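# Place the plate on the scale platform using suction

## Task

Set the plate down on the scale's platform so that no part of it overhangs the platform edge. It must stay there by itself, not because the robot is holding it. Then release it and move the tool away.

## Robot and tools

The robot is one arm with six joints: waist, shoulder, elbow, forearm roll, wrist pitch and wrist roll. It carries a vacuum suction tool instead of fingers. The controlled point, called the cup point, is the middle of the suction cup's rim when nothing touches it. The cup points along the cup point's own +z axis. About 7 cm back from the rim, the tool body and its camera stick out up to roughly 8 cm sideways, so leave room for that.

Scene frame: the origin sits on the table surface under the arm's base. +z is up, and +y is to the left when looking along +x. The base may be slightly tilted. Results report end_effector_position (metres) and end_effector_quat_wxyz in this frame, plus linear (m/s) and angular (rad/s) velocities. The reported position can be a bit off, more so at long reach.

The row format is shared by the motion tools. It is one list of 7 numbers, each from -1 to 1: dx, dy, dz, rx, ry, rz, suction. dx to rz are an offset, not a pose. They are expressed in the cup point's own axes and counted from where the cup point was measured at the start of the action (for a call's first action, the last pose a result reported). A value of 1.0 equals 0.6 m of travel or 180 degrees; rx, ry, rz form a single rotation vector. The seventh number sets vacuum: 1 is full (about 55 kPa under ambient), smaller values request that fraction, and 0.05 or lower switches it off. Suction keeps its last value. Six optional extra numbers (0 to 1) may follow, one stiffness scale per joint in the Joint positions order; each multiplies that joint's position gain and stays until changed. Lower stiffness softens contact.

execute_actions(actions): actions is a list of actions; each action is a table of up to 15 rows, and each row is held for one control step of 1/30 s. If fewer than 15 rows are given, the last one repeats to fill the action. Every row in an action is measured from the same start pose, not chained from the row before. An empty list just returns state and images. Step readings in the result list positions at some steps; HELD marks a step that was partly or fully held back.

move(target, speed, blocking): target is one row as above, an offset from the pose in the latest result showing one. The tool follows a straight path to it, turning the short way round. speed is the path's top speed in m/s, 0.002 to 0.5 (default 0.25); rotation is capped at twice that in rad/s. A path lasts 0.5 to 10 s and is cut off at 10 s. The suction value is sent at the start. The path ignores obstacles, and the real motion can lag, drift and overshoot the speed, especially near a straight arm. blocking=false returns after 0.5 s while motion continues; then check with wait or end it with stop before sending further rows or moves. The added move: line reports the outcome (done, off_target, moving, held, fault), the distance to target, and limits: paced means the sent pose was clipped; held means a safety check blocked steps, after which the arm may surge fast.

wait(seconds): 0 to 10; lets the scene run with the last command kept, returning early if a running move finishes. stop(): brakes a running move; it needs space to slow, more at high speed. zoom_image(camera, region): camera is cam_high, cam_low or cam_wrist (each 504x504); region is [x0, y0, x1, y1] in pixels from the top-left, at most 504 by 504. finished_scene(scene): pass the current scene's number to end it; irreversible, so call it only when the plate rests on the platform and the tool is clear.

Control limits: each step the commanded pose is trimmed to within 70 mm and 16 degrees of the measured pose, and position wins over orientation when both cannot be met. A distant target may need several actions; after an action the arm only reaches the last trimmed pose. The Hand target line shows what the controller is currently heading for. A pose unreachable line means the clearance check altered or blocked the command; a mount block or post counts as arm. The elbow never fully straightens.

Gripping: switch suction on and press the 29 mm rim flat onto a smooth, flat patch of the plate so it seals all round; avoid holes, seams and the plate's outer edge. suction_measured near 0 means no seal; on a sealed surface it settles up to 0.15 below the request and may dip 0.04 between pump cycles. part_present turns 1 at 0.50 and back to 0 below 0.45. Under vacuum the cup shortens, so the load hangs up to 10 mm nearer the tool. To release, lower the plate until it sits on the platform, set suction to 0, then lift at least 15 mm. If the cup seals to the table, turn suction off to free it.

Hazards: contacts are harder with faster moves or targets set deeper past the surface; with a stiff arm even a small overshoot into something solid can trip a fault. A joint torque at its limit (waist 319, shoulder 319, elbow 150, forearm roll, wrist pitch, wrist roll 42.3 N m) or an external force of 144 N stops the arm for 10 s and drops the rest of the call. Holding loads heats motors; a MOTOR HOT line warns, and an OVER-TEMPERATURE FAULT brakes the arm. Loose objects may occasionally get nudged. Never push or drop anything off the table, and avoid drops, slips and slams.

Each tool is called after "Emit:" in YAML: its name, and indented under it one key for each argument.

## Session

Emit:
execute_actions:
  actions: []

Scene clock: 0.00 s.
end_effector_position=(+0.6521, -0.0148, +0.4775) suction_measured=0.01 part_present=0 end_effector_quat_wxyz=(-0.003, +0.008, +1.000, +0.007) end_effector_velocity=(+0.000, +0.002, -0.002) end_effector_angular_velocity=(+0.002, +0.003, +0.002)
Joint positions: [-0.052  0.166  1.62   0.001  1.355 -0.053]
Joint velocities: [ 0.002  0.002  0.     0.002  0.    -0.   ]
Hand target: +0.652, -0.015, +0.478; -0.003, +0.008, +1.000, +0.007
Joint stiffness scale: [1. 1. 1. 1. 1. 1.]

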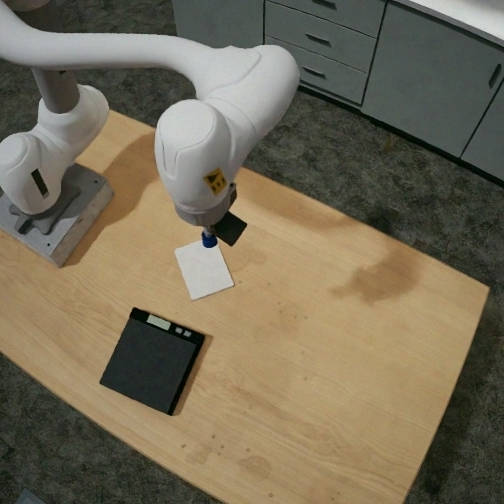

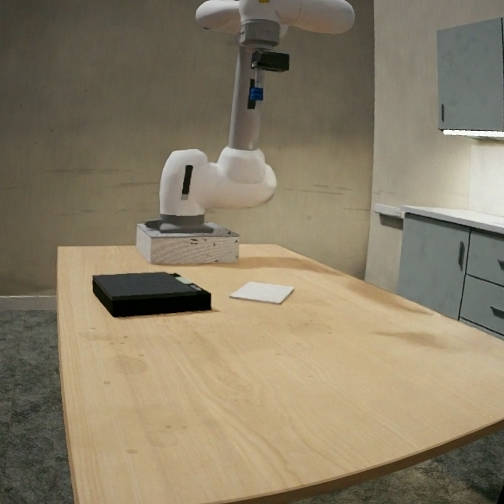

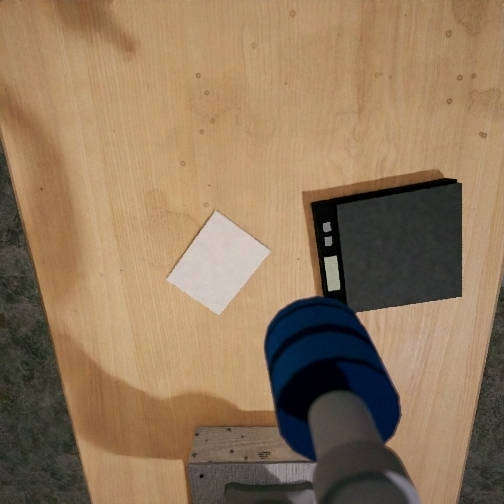

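Emit:
move:
  target: [0.203,0.117,0.65,0,0,-0.228,0]
  speed: 0.3

Scene clock: 2.60 s.
end_effector_position=(+0.5312, +0.0600, +0.0921) suction_measured=0.01 part_present=0 end_effector_quat_wxyz=(+0.000, -0.338, +0.941, +0.007) end_effector_velocity=(+0.001, -0.001, -0.002) end_effector_angular_velocity=(-0.001, -0.004, +0.007)
Joint positions: [ 0.065  0.381  2.189  0.001  0.569 -0.642]
Joint velocities: [-0.001  0.002  0.001 -0.002 -0.007 -0.007]
Hand target: +0.530, +0.062, +0.089; -0.000, -0.342, +0.940, +0.007
Off the commanded pose: 0.004 m, 1 deg.
Joint stiffness scale: [1. 1. 1. 1. 1. 1.]
move: off_target

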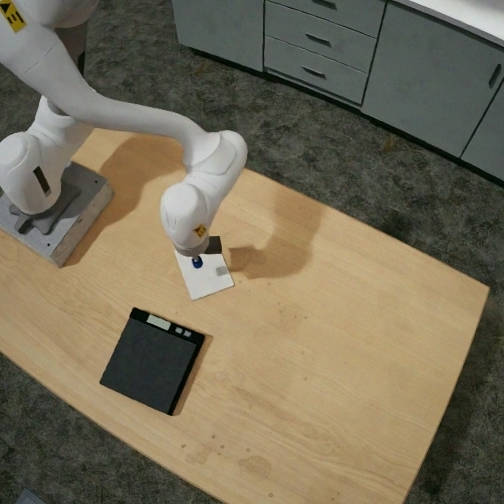

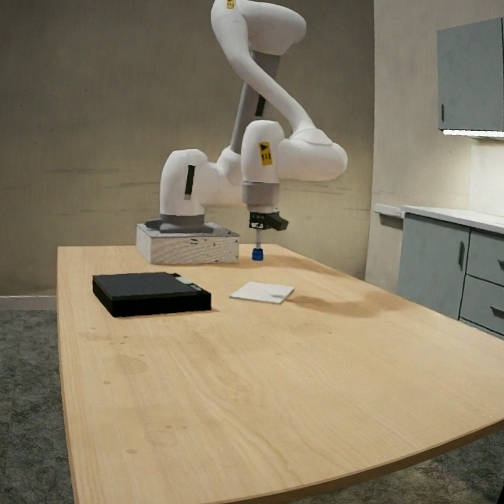

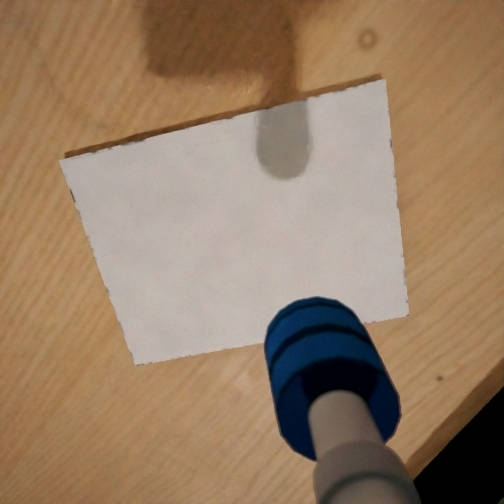

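Emit:
move:
  target: [-0.023,0.036,0.118,0,0,0,1]
  speed: 0.1

Scene clock: 4.03 s.
end_effector_position=(+0.5298, +0.0845, +0.0245) suction_measured=0.01 part_present=0 end_effector_quat_wxyz=(+0.001, -0.339, +0.941, +0.007) end_effector_velocity=(+0.000, +0.001, -0.001) end_effector_angular_velocity=(+0.001, -0.000, -0.002)
Joint positions: [ 0.11   0.501  2.203  0.001  0.435 -0.6  ]
Joint velocities: [ 0.001  0.003 -0.     0.001 -0.003  0.003]
Hand target: +0.528, +0.086, +0.022; +0.000, -0.338, +0.941, +0.007
Off the commanded pose: 0.004 m, 0 deg.
Joint stiffness scale: [1. 1. 1. 1. 1. 1.]
move: off_target

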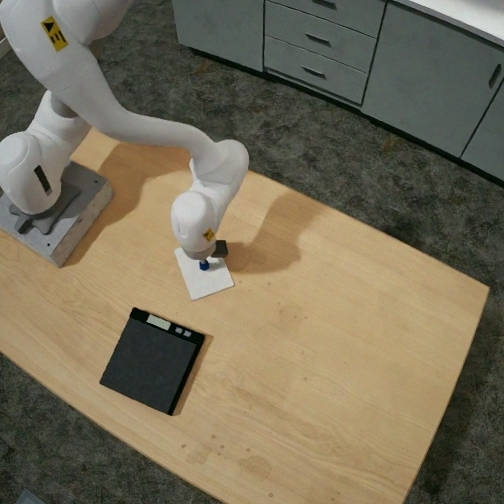

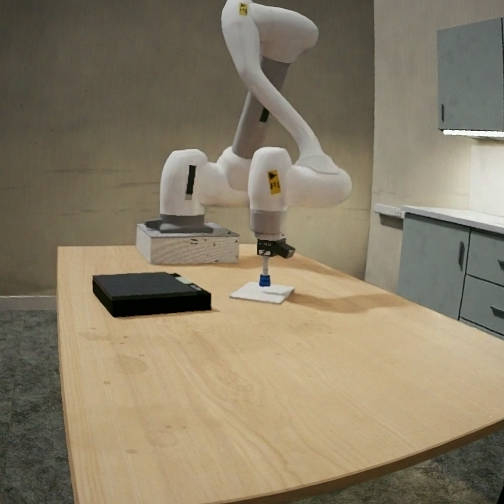

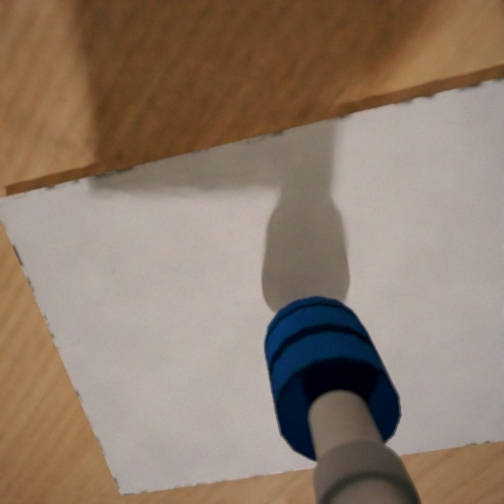

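Emit:
move:
  target: [0,0,0.033,0,0,0,1]
  speed: 0.02

Scene clock: 5.37 s.
end_effector_position=(+0.5306, +0.0848, +0.0073) suction_measured=0.35 part_present=0 end_effector_quat_wxyz=(+0.001, -0.339, +0.941, +0.007) end_effector_velocity=(+0.001, +0.000, -0.000) end_effector_angular_velocity=(+0.000, -0.003, +0.000)
Joint positions: [ 0.11   0.533  2.203  0.001  0.403 -0.6  ]
Joint velocities: [ 0.001  0.    -0.     0.    -0.003 -0.   ]
Hand target: +0.530, +0.085, +0.005; +0.001, -0.339, +0.941, +0.007
Off the commanded pose: 0.003 m, 0 deg.
Joint stiffness scale: [1. 1. 1. 1. 1. 1.]
move: done

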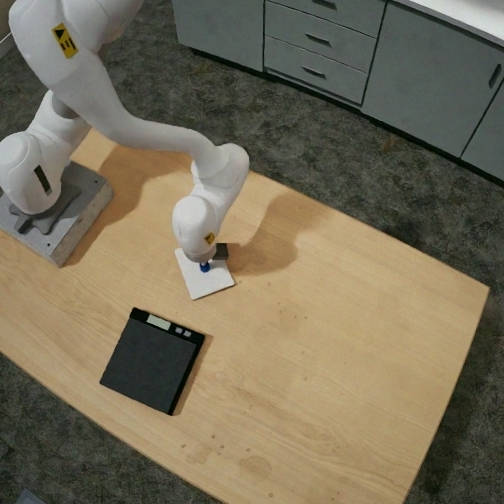

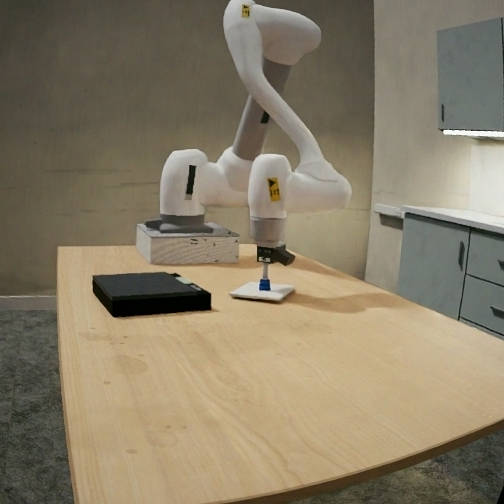

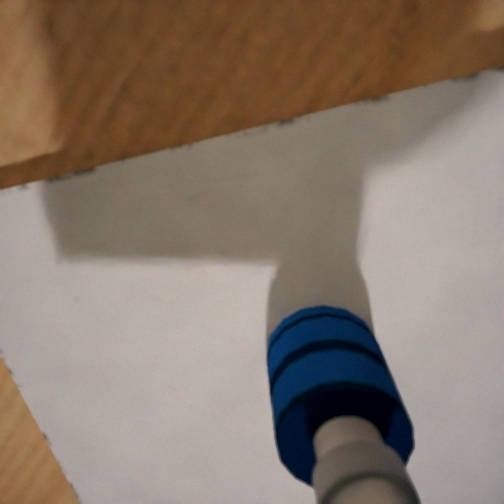

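Emit:
move:
  target: [0,0,-0.17,0,0,0,1]
  speed: 0.12

Scene clock: 6.70 s.
end_effector_position=(+0.5295, +0.0835, +0.1061) suction_measured=0.99 part_present=1 end_effector_quat_wxyz=(+0.000, -0.339, +0.941, +0.007) end_effector_velocity=(-0.001, -0.001, +0.001) end_effector_angular_velocity=(-0.001, +0.004, -0.001)
Joint positions: [ 0.11   0.36   2.181  0.001  0.599 -0.6  ]
Joint velocities: [-0.001 -0.001 -0.    -0.     0.005  0.   ]
Hand target: +0.531, +0.084, +0.109; +0.001, -0.339, +0.941, +0.007
Off the commanded pose: 0.003 m, 0 deg.
Joint stiffness scale: [1. 1. 1. 1. 1. 1.]
move: done

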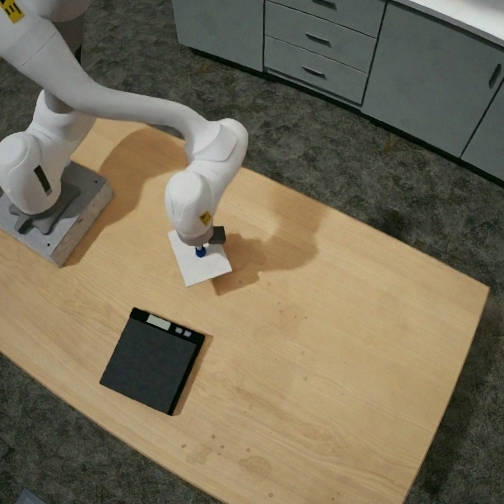

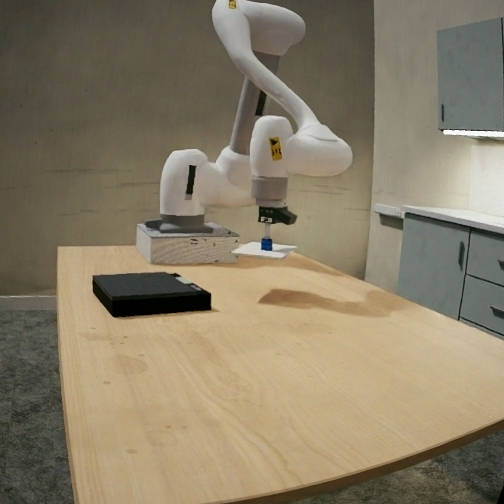

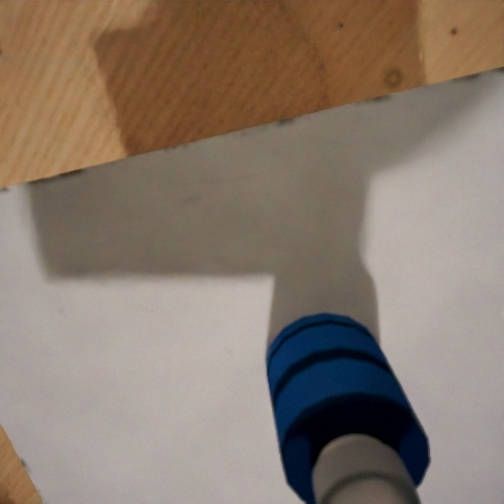

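Emit:
move:
  target: [0.341,-0.44,0,0,0,0.225,1]
  speed: 0.22

Scene clock: 8.90 s.
end_effector_position=(+0.5414, -0.2486, +0.1035) suction_measured=0.98 part_present=1 end_effector_quat_wxyz=(+0.001, +0.002, +1.000, +0.004) end_effector_velocity=(-0.000, -0.001, +0.001) end_effector_angular_velocity=(+0.000, +0.001, -0.004)
Joint positions: [-0.471  0.422  2.069  0.001  0.642 -0.484]
Joint velocities: [-0.002 -0.    -0.001 -0.     0.002  0.002]
Hand target: +0.541, -0.251, +0.102; -0.002, +0.008, +1.000, +0.006
Off the commanded pose: 0.003 m, 1 deg.
Joint stiffness scale: [1. 1. 1. 1. 1. 1.]
move: done

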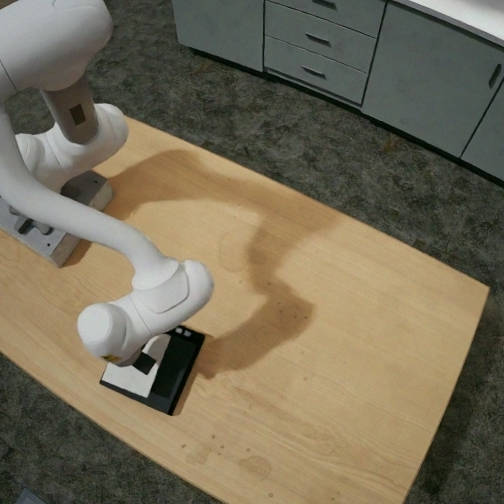

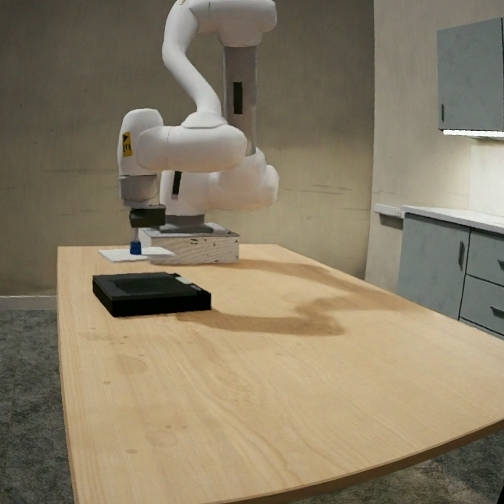

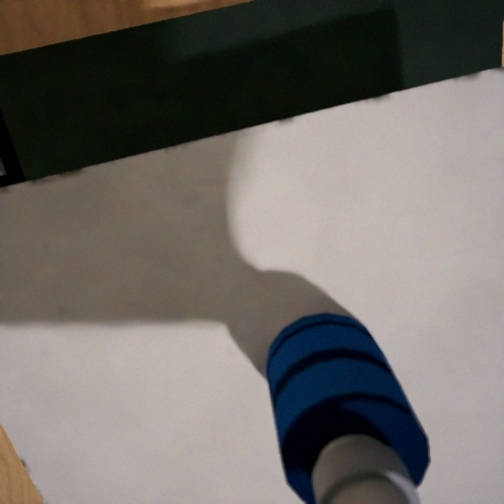

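Emit:
move:
  target: [-0.013,0.005,0.082,0,0,0,1]
  speed: 0.06

Emit:
zoom_image:
  camera: "cam_low"
  region: [80, 230, 230, 330]

Scene clock: 10.27 s.
end_effector_position=(+0.5495, -0.2478, +0.0576) suction_measured=0.98 part_present=1 end_effector_quat_wxyz=(+0.001, +0.001, +1.000, +0.004) end_effector_velocity=(+0.001, +0.000, -0.001) end_effector_angular_velocity=(-0.000, -0.002, -0.002)
Joint positions: [-0.464  0.499  2.07   0.001  0.564 -0.479]
Joint velocities: [ 0.     0.002  0.     0.002 -0.004  0.001]
Hand target: +0.549, -0.245, +0.054; +0.001, +0.002, +1.000, +0.004
Off the commanded pose: 0.004 m, 0 deg.
Joint stiffness scale: [1. 1. 1. 1. 1. 1.]
move: off_target

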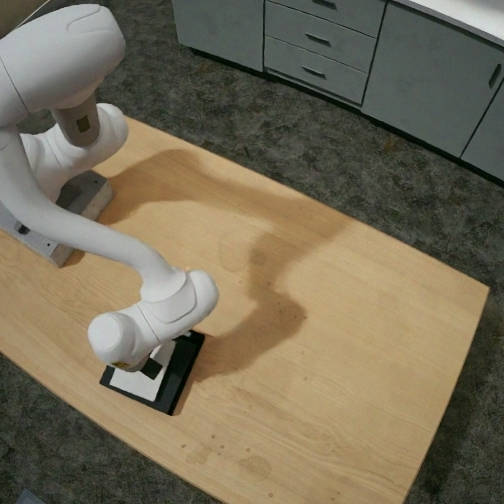

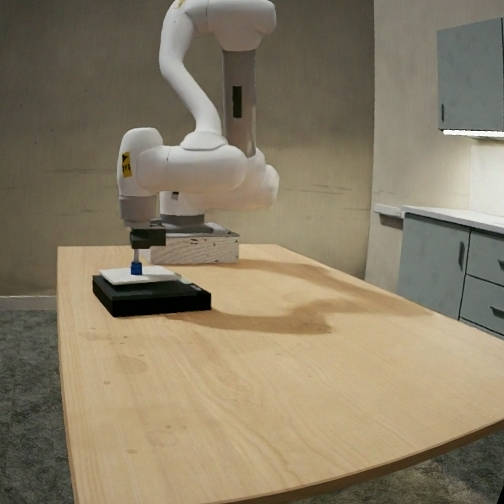

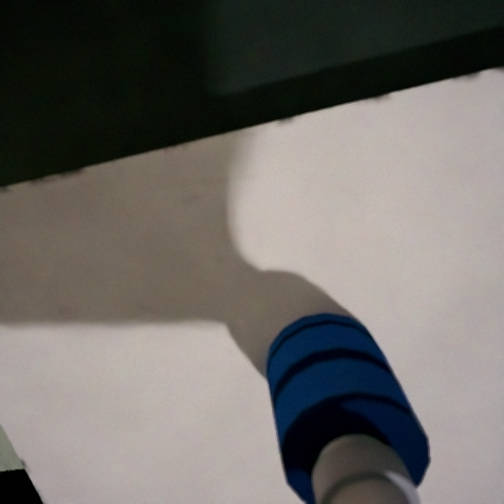

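Region (80, 230, 230, 330) of cam_low's 504x504 image, scaled by 3.360, with more detail than that image has.

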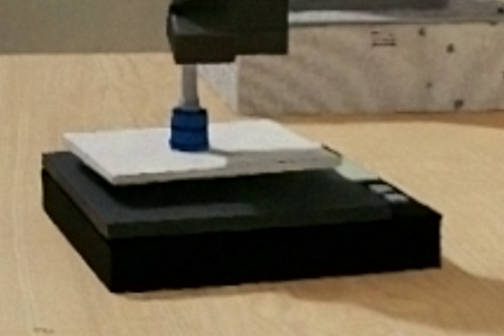

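Emit:
move:
  target: [0,-0.012,0.022,0,0,0,1]
  speed: 0.02

Emit:
zoom_image:
  camera: "cam_low"
  region: [80, 230, 230, 330]

Scene clock: 11.40 s.
end_effector_position=(+0.5478, -0.2516, +0.0460) suction_measured=0.99 part_present=1 end_effector_quat_wxyz=(-0.001, +0.003, +1.000, +0.005) end_effector_velocity=(+0.000, -0.001, -0.001) end_effector_angular_velocity=(+0.000, -0.001, -0.002)
Joint positions: [-0.471  0.518  2.07   0.001  0.549 -0.484]
Joint velocities: [-0.002  0.002 -0.001  0.001 -0.002 -0.001]
Hand target: +0.549, -0.255, +0.044; +0.001, +0.001, +1.000, +0.004
Off the commanded pose: 0.004 m, 0 deg.
Joint stiffness scale: [1. 1. 1. 1. 1. 1.]
move: off_target

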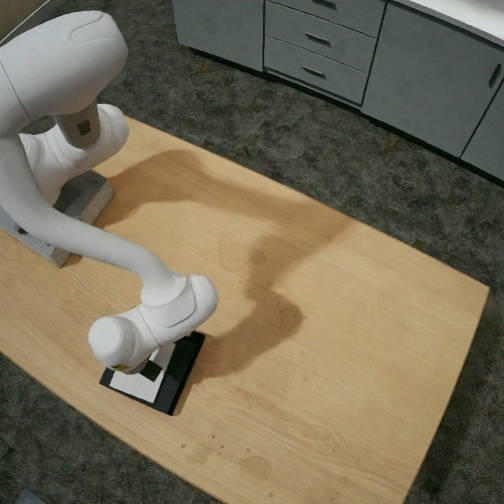

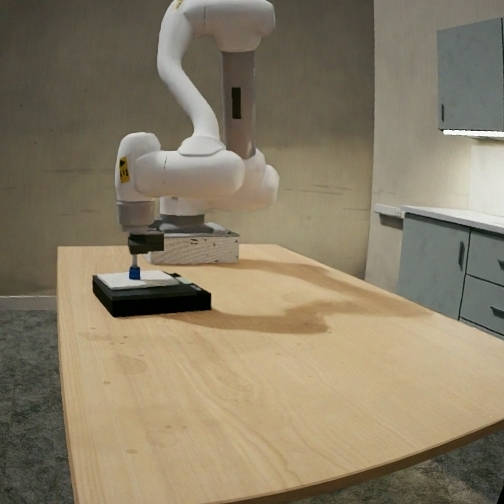

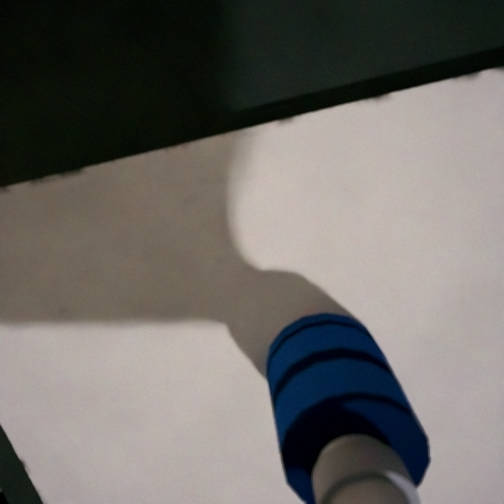

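Region (80, 230, 230, 330) of cam_low's 504x504 image, scaled by 3.360, with more detail than that image has.

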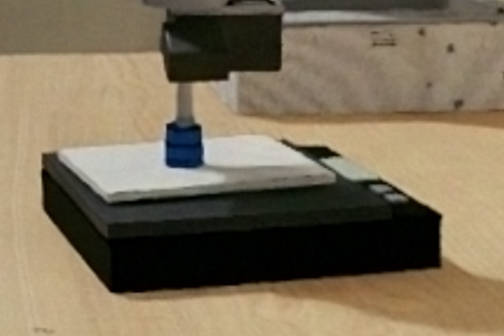

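Emit:
move:
  target: [0,0.002,0.013,0,0,0,1]
  speed: 0.012

Emit:
zoom_image:
  camera: "cam_low"
  region: [80, 230, 230, 330]

Scene clock: 12.47 s.
end_effector_position=(+0.5482, -0.2518, +0.0425) suction_measured=0.96 part_present=1 end_effector_quat_wxyz=(-0.001, +0.003, +1.000, +0.005) end_effector_velocity=(-0.000, -0.000, -0.000) end_effector_angular_velocity=(-0.000, -0.000, -0.000)
Joint positions: [-0.471  0.524  2.07   0.001  0.543 -0.484]
Joint velocities: [-0.     0.     0.     0.    -0.001 -0.   ]
Hand target: +0.548, -0.250, +0.038; -0.001, +0.003, +1.000, +0.005
Off the commanded pose: 0.005 m, 0 deg.
Joint stiffness scale: [1. 1. 1. 1. 1. 1.]
move: off_target

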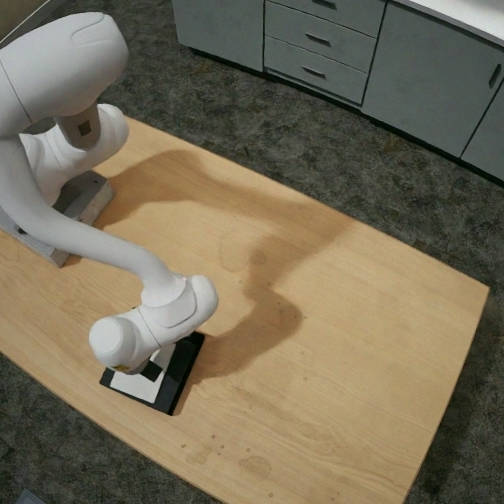

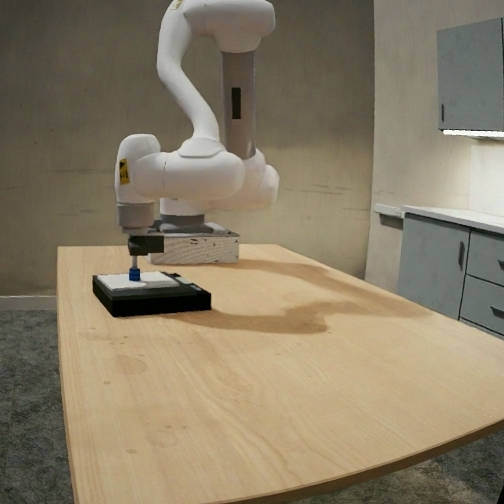

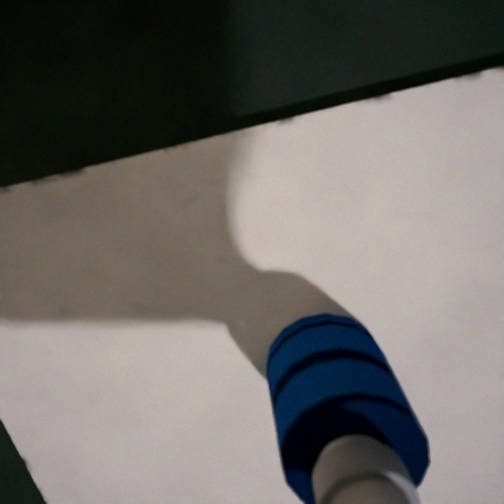

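Region (80, 230, 230, 330) of cam_low's 504x504 image, scaled by 3.360, with more detail than that image has.

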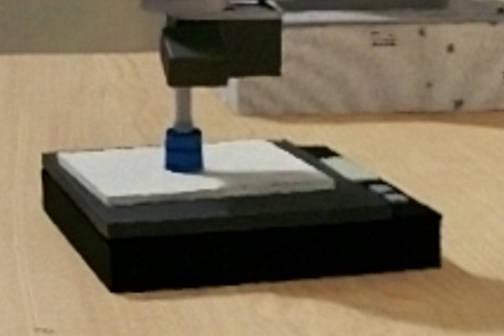

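The arm has stopped against the platform, so the plate is resting on it. Releasing and backing away.

Emit:
execute_actions:
  actions:
    - [[0,0,0,0,0,0,0]]

Emit:
move:
  target: [0.1,-0.05,-0.3,0,0,0,0]
  speed: 0.2

Scene clock: 13.03 s.
end_effector_position=(+0.5482, -0.2518, +0.0426) suction_measured=0.01 part_present=0 end_effector_quat_wxyz=(-0.001, +0.003, +1.000, +0.005) end_effector_velocity=(+0.000, +0.001, +0.001) end_effector_angular_velocity=(+0.000, -0.001, +0.001)
Joint positions: [-0.471  0.524  2.07   0.001  0.543 -0.484]
Joint velocities: [ 0.001 -0.001  0.     0.001  0.    -0.001]
Hand target: +0.548, -0.252, +0.043; -0.001, +0.003, +1.000, +0.005
Off the commanded pose: 0.000 m, 0 deg.
Joint stiffness scale: [1. 1. 1. 1. 1. 1.]
Step readings (end_effector_position):
0: (+0.5482, -0.2518, +0.0425)
1: (+0.5482, -0.2518, +0.0426)
2: (+0.5482, -0.2518, +0.0426)
4: (+0.5482, -0.2518, +0.0426)
8: (+0.5482, -0.2518, +0.0426)
15: end_effector_position above

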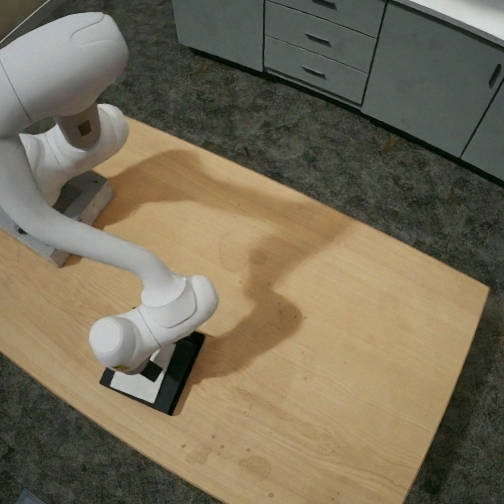

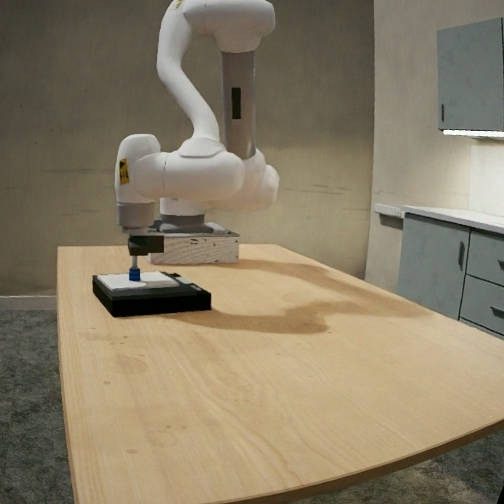

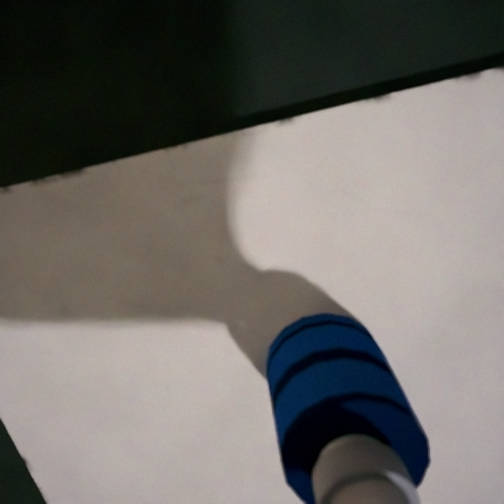

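Scene clock: 14.50 s.
end_effector_position=(+0.4888, -0.2812, +0.2189) suction_measured=0.01 part_present=0 end_effector_quat_wxyz=(-0.001, +0.003, +1.000, +0.005) end_effector_velocity=(-0.001, -0.000, +0.001) end_effector_angular_velocity=(+0.001, +0.002, +0.001)
Joint positions: [-0.564  0.227  2.063  0.001  0.848 -0.575]
Joint velocities: [-0.001 -0.001 -0.001 -0.     0.004 -0.001]
Hand target: +0.488, -0.283, +0.222; -0.001, +0.002, +1.000, +0.005
Off the commanded pose: 0.004 m, 0 deg.
Joint stiffness scale: [1. 1. 1. 1. 1. 1.]
move: off_target

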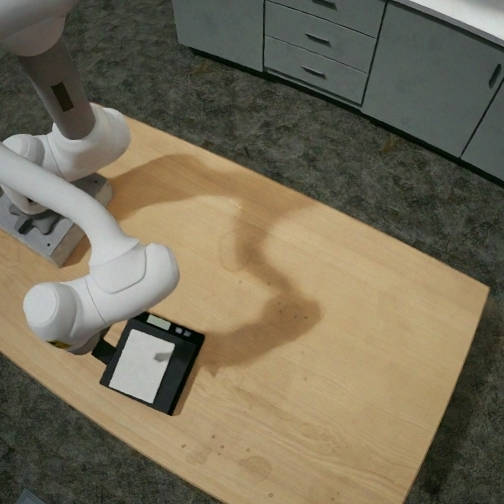

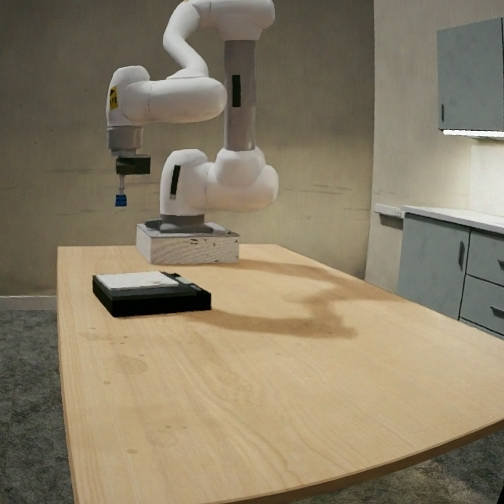

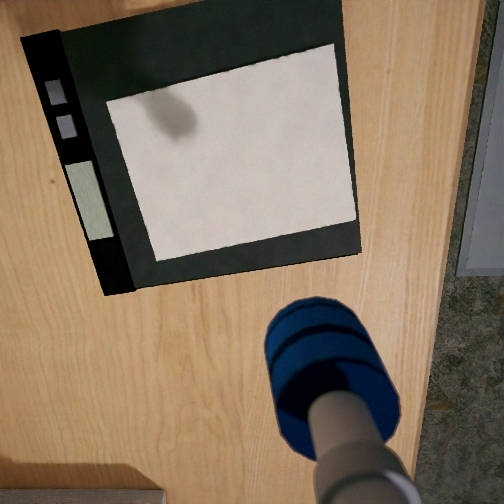

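Emit:
zoom_image:
  camera: "cam_wrist"
  region: [270, 20, 400, 270]

Region (270, 20, 400, 270) of cam_wrist's 504x504 image, scaled by 2.016, with more detail than that image has; it fills the left 262 columns of this view, and the rest is white.

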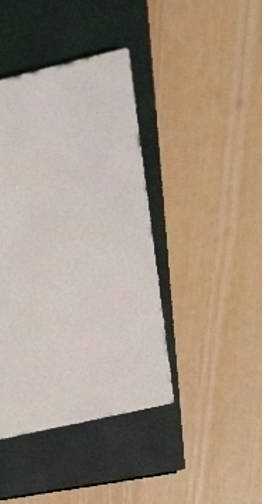

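Emit:
move:
  target: [-0.1,0.05,0.26,0,0,0,1]
  speed: 0.2

Emit:
move:
  target: [0,0,0.027,0,0,0,1]
  speed: 0.02

Scene clock: 16.10 s.
end_effector_position=(+0.5449, -0.2505, +0.0644) suction_measured=0.01 part_present=0 end_effector_quat_wxyz=(-0.004, +0.003, +1.000, +0.006) end_effector_velocity=(+0.002, +0.001, -0.001) end_effector_angular_velocity=(-0.001, -0.003, +0.001)
Joint positions: [-0.472  0.488  2.069  0.001  0.586 -0.484]
Joint velocities: [ 0.004  0.002 -0.001  0.001 -0.004  0.002]
Hand target: +0.549, -0.250, +0.063; -0.001, +0.003, +1.000, +0.005
Off the commanded pose: 0.004 m, 0 deg.
Joint stiffness scale: [1. 1. 1. 1. 1. 1.]
move: off_target

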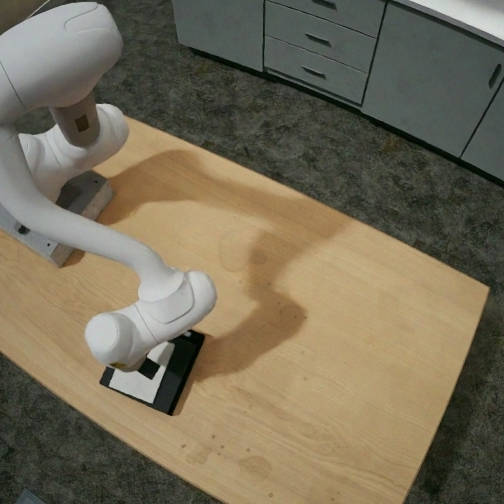

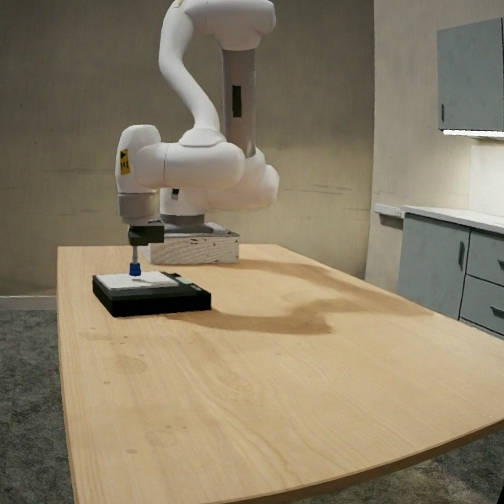

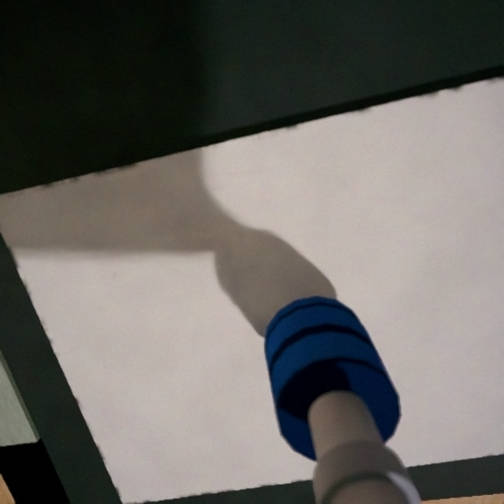

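Scene clock: 17.17 s.
end_effector_position=(+0.5461, -0.2511, +0.0516) suction_measured=0.43 part_present=0 end_effector_quat_wxyz=(-0.003, +0.003, +1.000, +0.006) end_effector_velocity=(-0.000, -0.001, -0.002) end_effector_angular_velocity=(+0.000, +0.000, -0.001)
Joint positions: [-0.472  0.509  2.07   0.001  0.563 -0.484]
Joint velocities: [-0.001  0.004 -0.     0.    -0.003 -0.001]
Hand target: +0.545, -0.250, +0.048; -0.004, +0.003, +1.000, +0.006
Off the commanded pose: 0.004 m, 0 deg.
Joint stiffness scale: [1. 1. 1. 1. 1. 1.]
move: off_target

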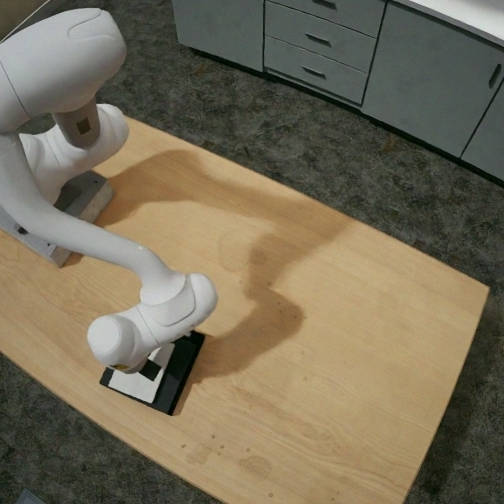

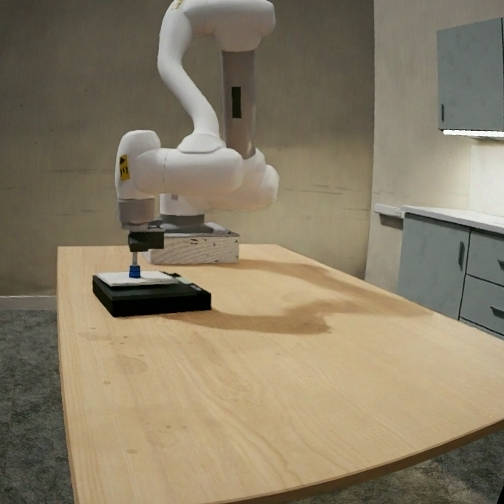

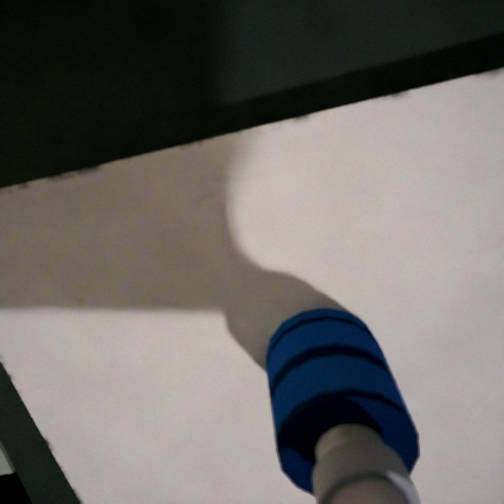

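Emit:
move:
  target: [-0.012,0.022,0,0,0,0.015,1]
  speed: 0.03

Emit:
move:
  target: [0,0,0.021,0,0,0,1]
  speed: 0.012

Scene clock: 18.33 s.
end_effector_position=(+0.5514, -0.2394, +0.0516) suction_measured=0.99 part_present=1 end_effector_quat_wxyz=(-0.003, +0.025, +1.000, +0.006) end_effector_velocity=(+0.002, +0.001, +0.001) end_effector_angular_velocity=(-0.001, -0.002, -0.006)
Joint positions: [-0.45   0.509  2.07   0.001  0.563 -0.419]
Joint velocities: [ 0.003 -0.002 -0.001 -0.    -0.     0.009]
Hand target: +0.553, -0.238, +0.052; -0.003, +0.026, +1.000, +0.006
Off the commanded pose: 0.003 m, 0 deg.
Joint stiffness scale: [1. 1. 1. 1. 1. 1.]
move: done

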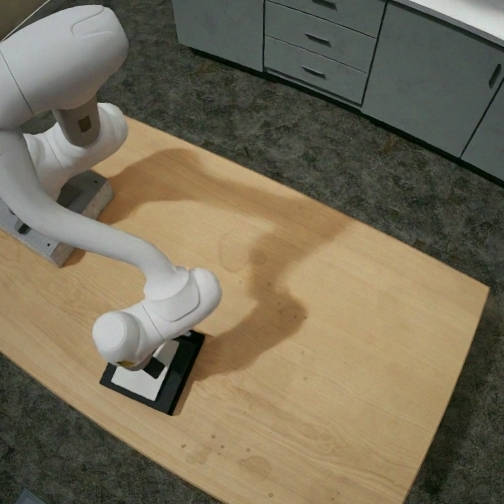

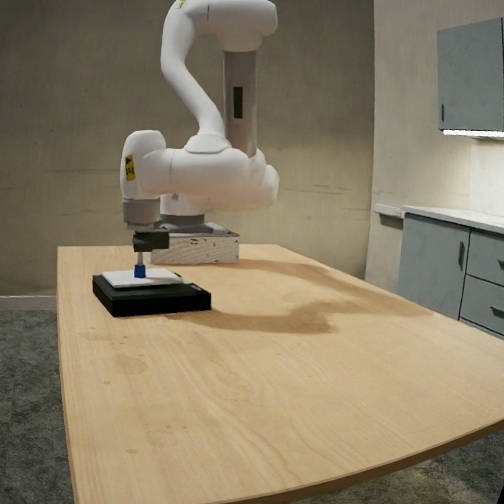

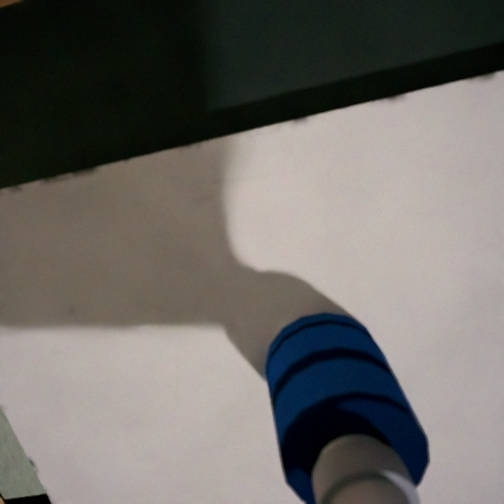

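Scene clock: 19.60 s.
end_effector_position=(+0.5524, -0.2398, +0.0427) suction_measured=1.00 part_present=1 end_effector_quat_wxyz=(-0.003, +0.025, +1.000, +0.006) end_effector_velocity=(+0.000, -0.001, +0.001) end_effector_angular_velocity=(-0.001, -0.002, -0.002)
Joint positions: [-0.45   0.524  2.07   0.001  0.547 -0.419]
Joint velocities: [-0.002 -0.002 -0.    -0.    -0.001  0.   ]
Hand target: +0.551, -0.239, +0.039; -0.003, +0.025, +1.000, +0.006
Off the commanded pose: 0.004 m, 0 deg.
Joint stiffness scale: [1. 1. 1. 1. 1. 1.]
move: off_target

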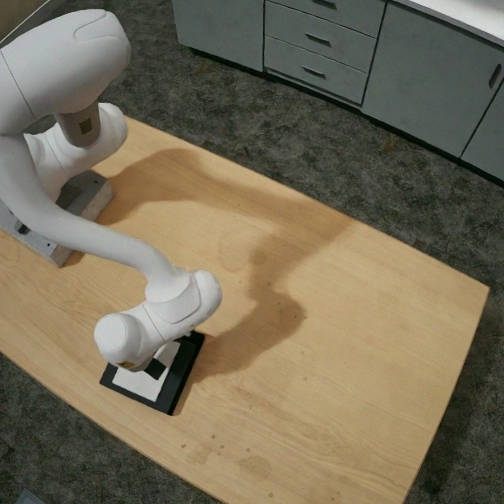

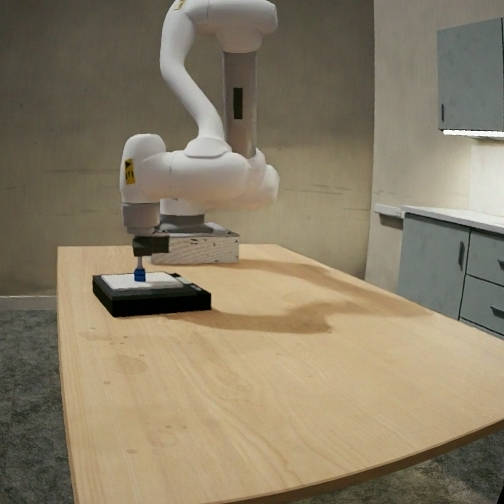

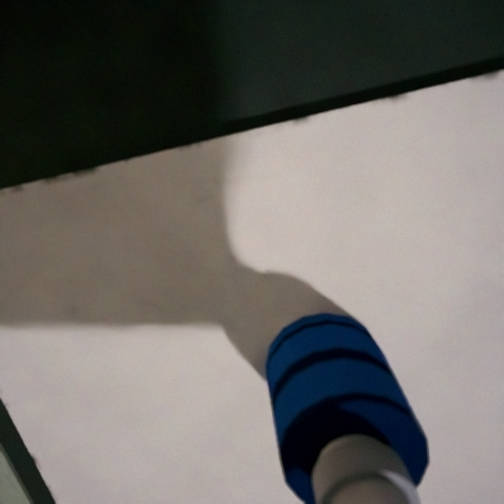

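Emit:
execute_actions:
  actions:
    - [[0,0,0,0,0,0,0]]

Emit:
move:
  target: [0.1,-0.05,-0.3,0,0,0,0]
  speed: 0.2

Scene clock: 20.17 s.
end_effector_position=(+0.5524, -0.2398, +0.0427) suction_measured=0.01 part_present=0 end_effector_quat_wxyz=(-0.003, +0.025, +1.000, +0.006) end_effector_velocity=(+0.000, +0.000, -0.000) end_effector_angular_velocity=(+0.000, -0.000, -0.001)
Joint positions: [-0.45   0.524  2.07   0.001  0.547 -0.419]
Joint velocities: [ 0.     0.     0.     0.001 -0.     0.   ]
Hand target: +0.552, -0.240, +0.043; -0.003, +0.025, +1.000, +0.006
Off the commanded pose: 0.000 m, 0 deg.
Joint stiffness scale: [1. 1. 1. 1. 1. 1.]
Step readings (end_effector_position):
0: (+0.5524, -0.2398, +0.0427)
1: (+0.5524, -0.2398, +0.0427)
2: (+0.5524, -0.2398, +0.0427)
4: (+0.5524, -0.2398, +0.0427)
8: (+0.5524, -0.2398, +0.0427)
15: end_effector_position above

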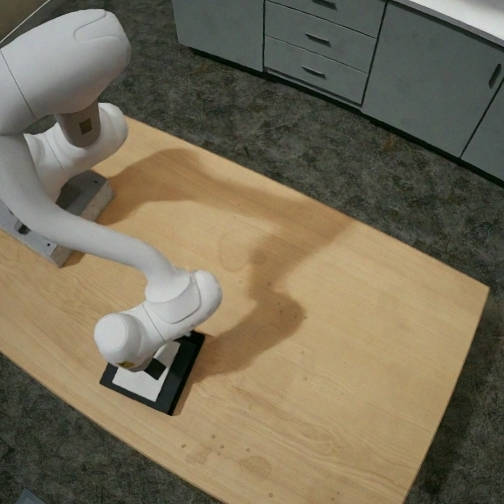

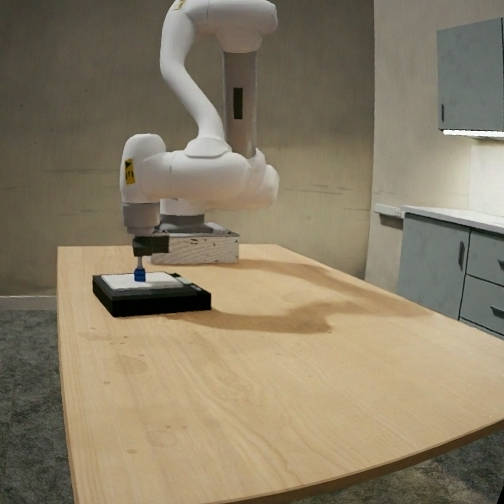

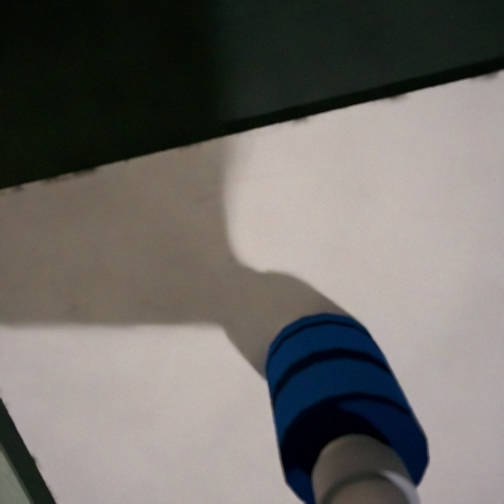

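Scene clock: 21.63 s.
end_effector_position=(+0.4924, -0.2668, +0.2191) suction_measured=0.01 part_present=0 end_effector_quat_wxyz=(-0.003, +0.026, +1.000, +0.006) end_effector_velocity=(-0.001, +0.001, +0.001) end_effector_angular_velocity=(+0.002, +0.001, +0.000)
Joint positions: [-0.539  0.223  2.068  0.001  0.851 -0.506]
Joint velocities: [ 0.    -0.002  0.     0.002  0.004 -0.001]
Hand target: +0.492, -0.269, +0.223; -0.003, +0.024, +1.000, +0.006
Off the commanded pose: 0.004 m, 0 deg.
Joint stiffness scale: [1. 1. 1. 1. 1. 1.]
move: off_target

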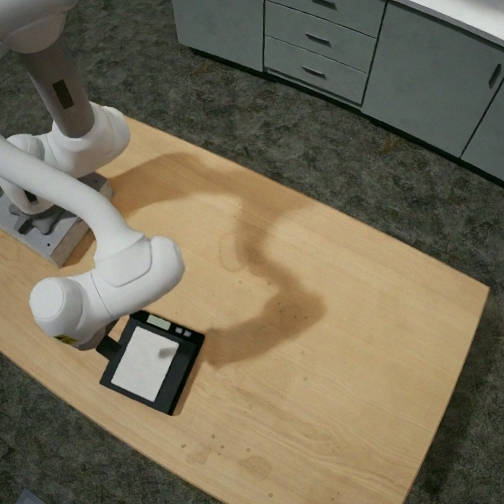

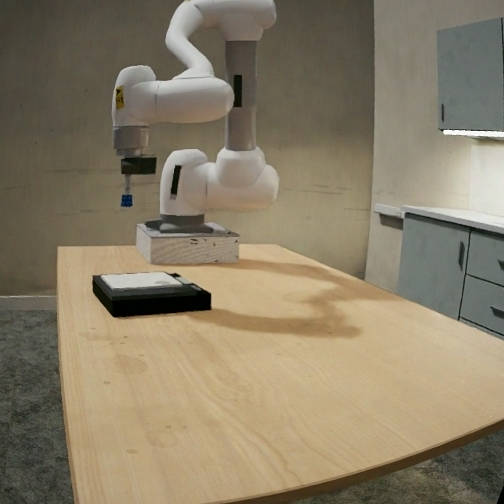

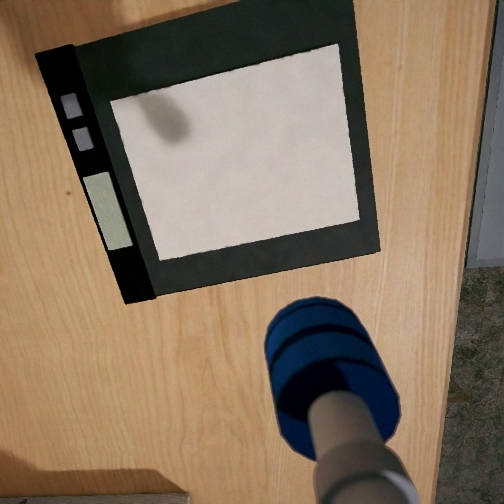

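The plate is now well centred.

Emit:
finished_scene:
  scene: 2

The scene is finished: the task was done.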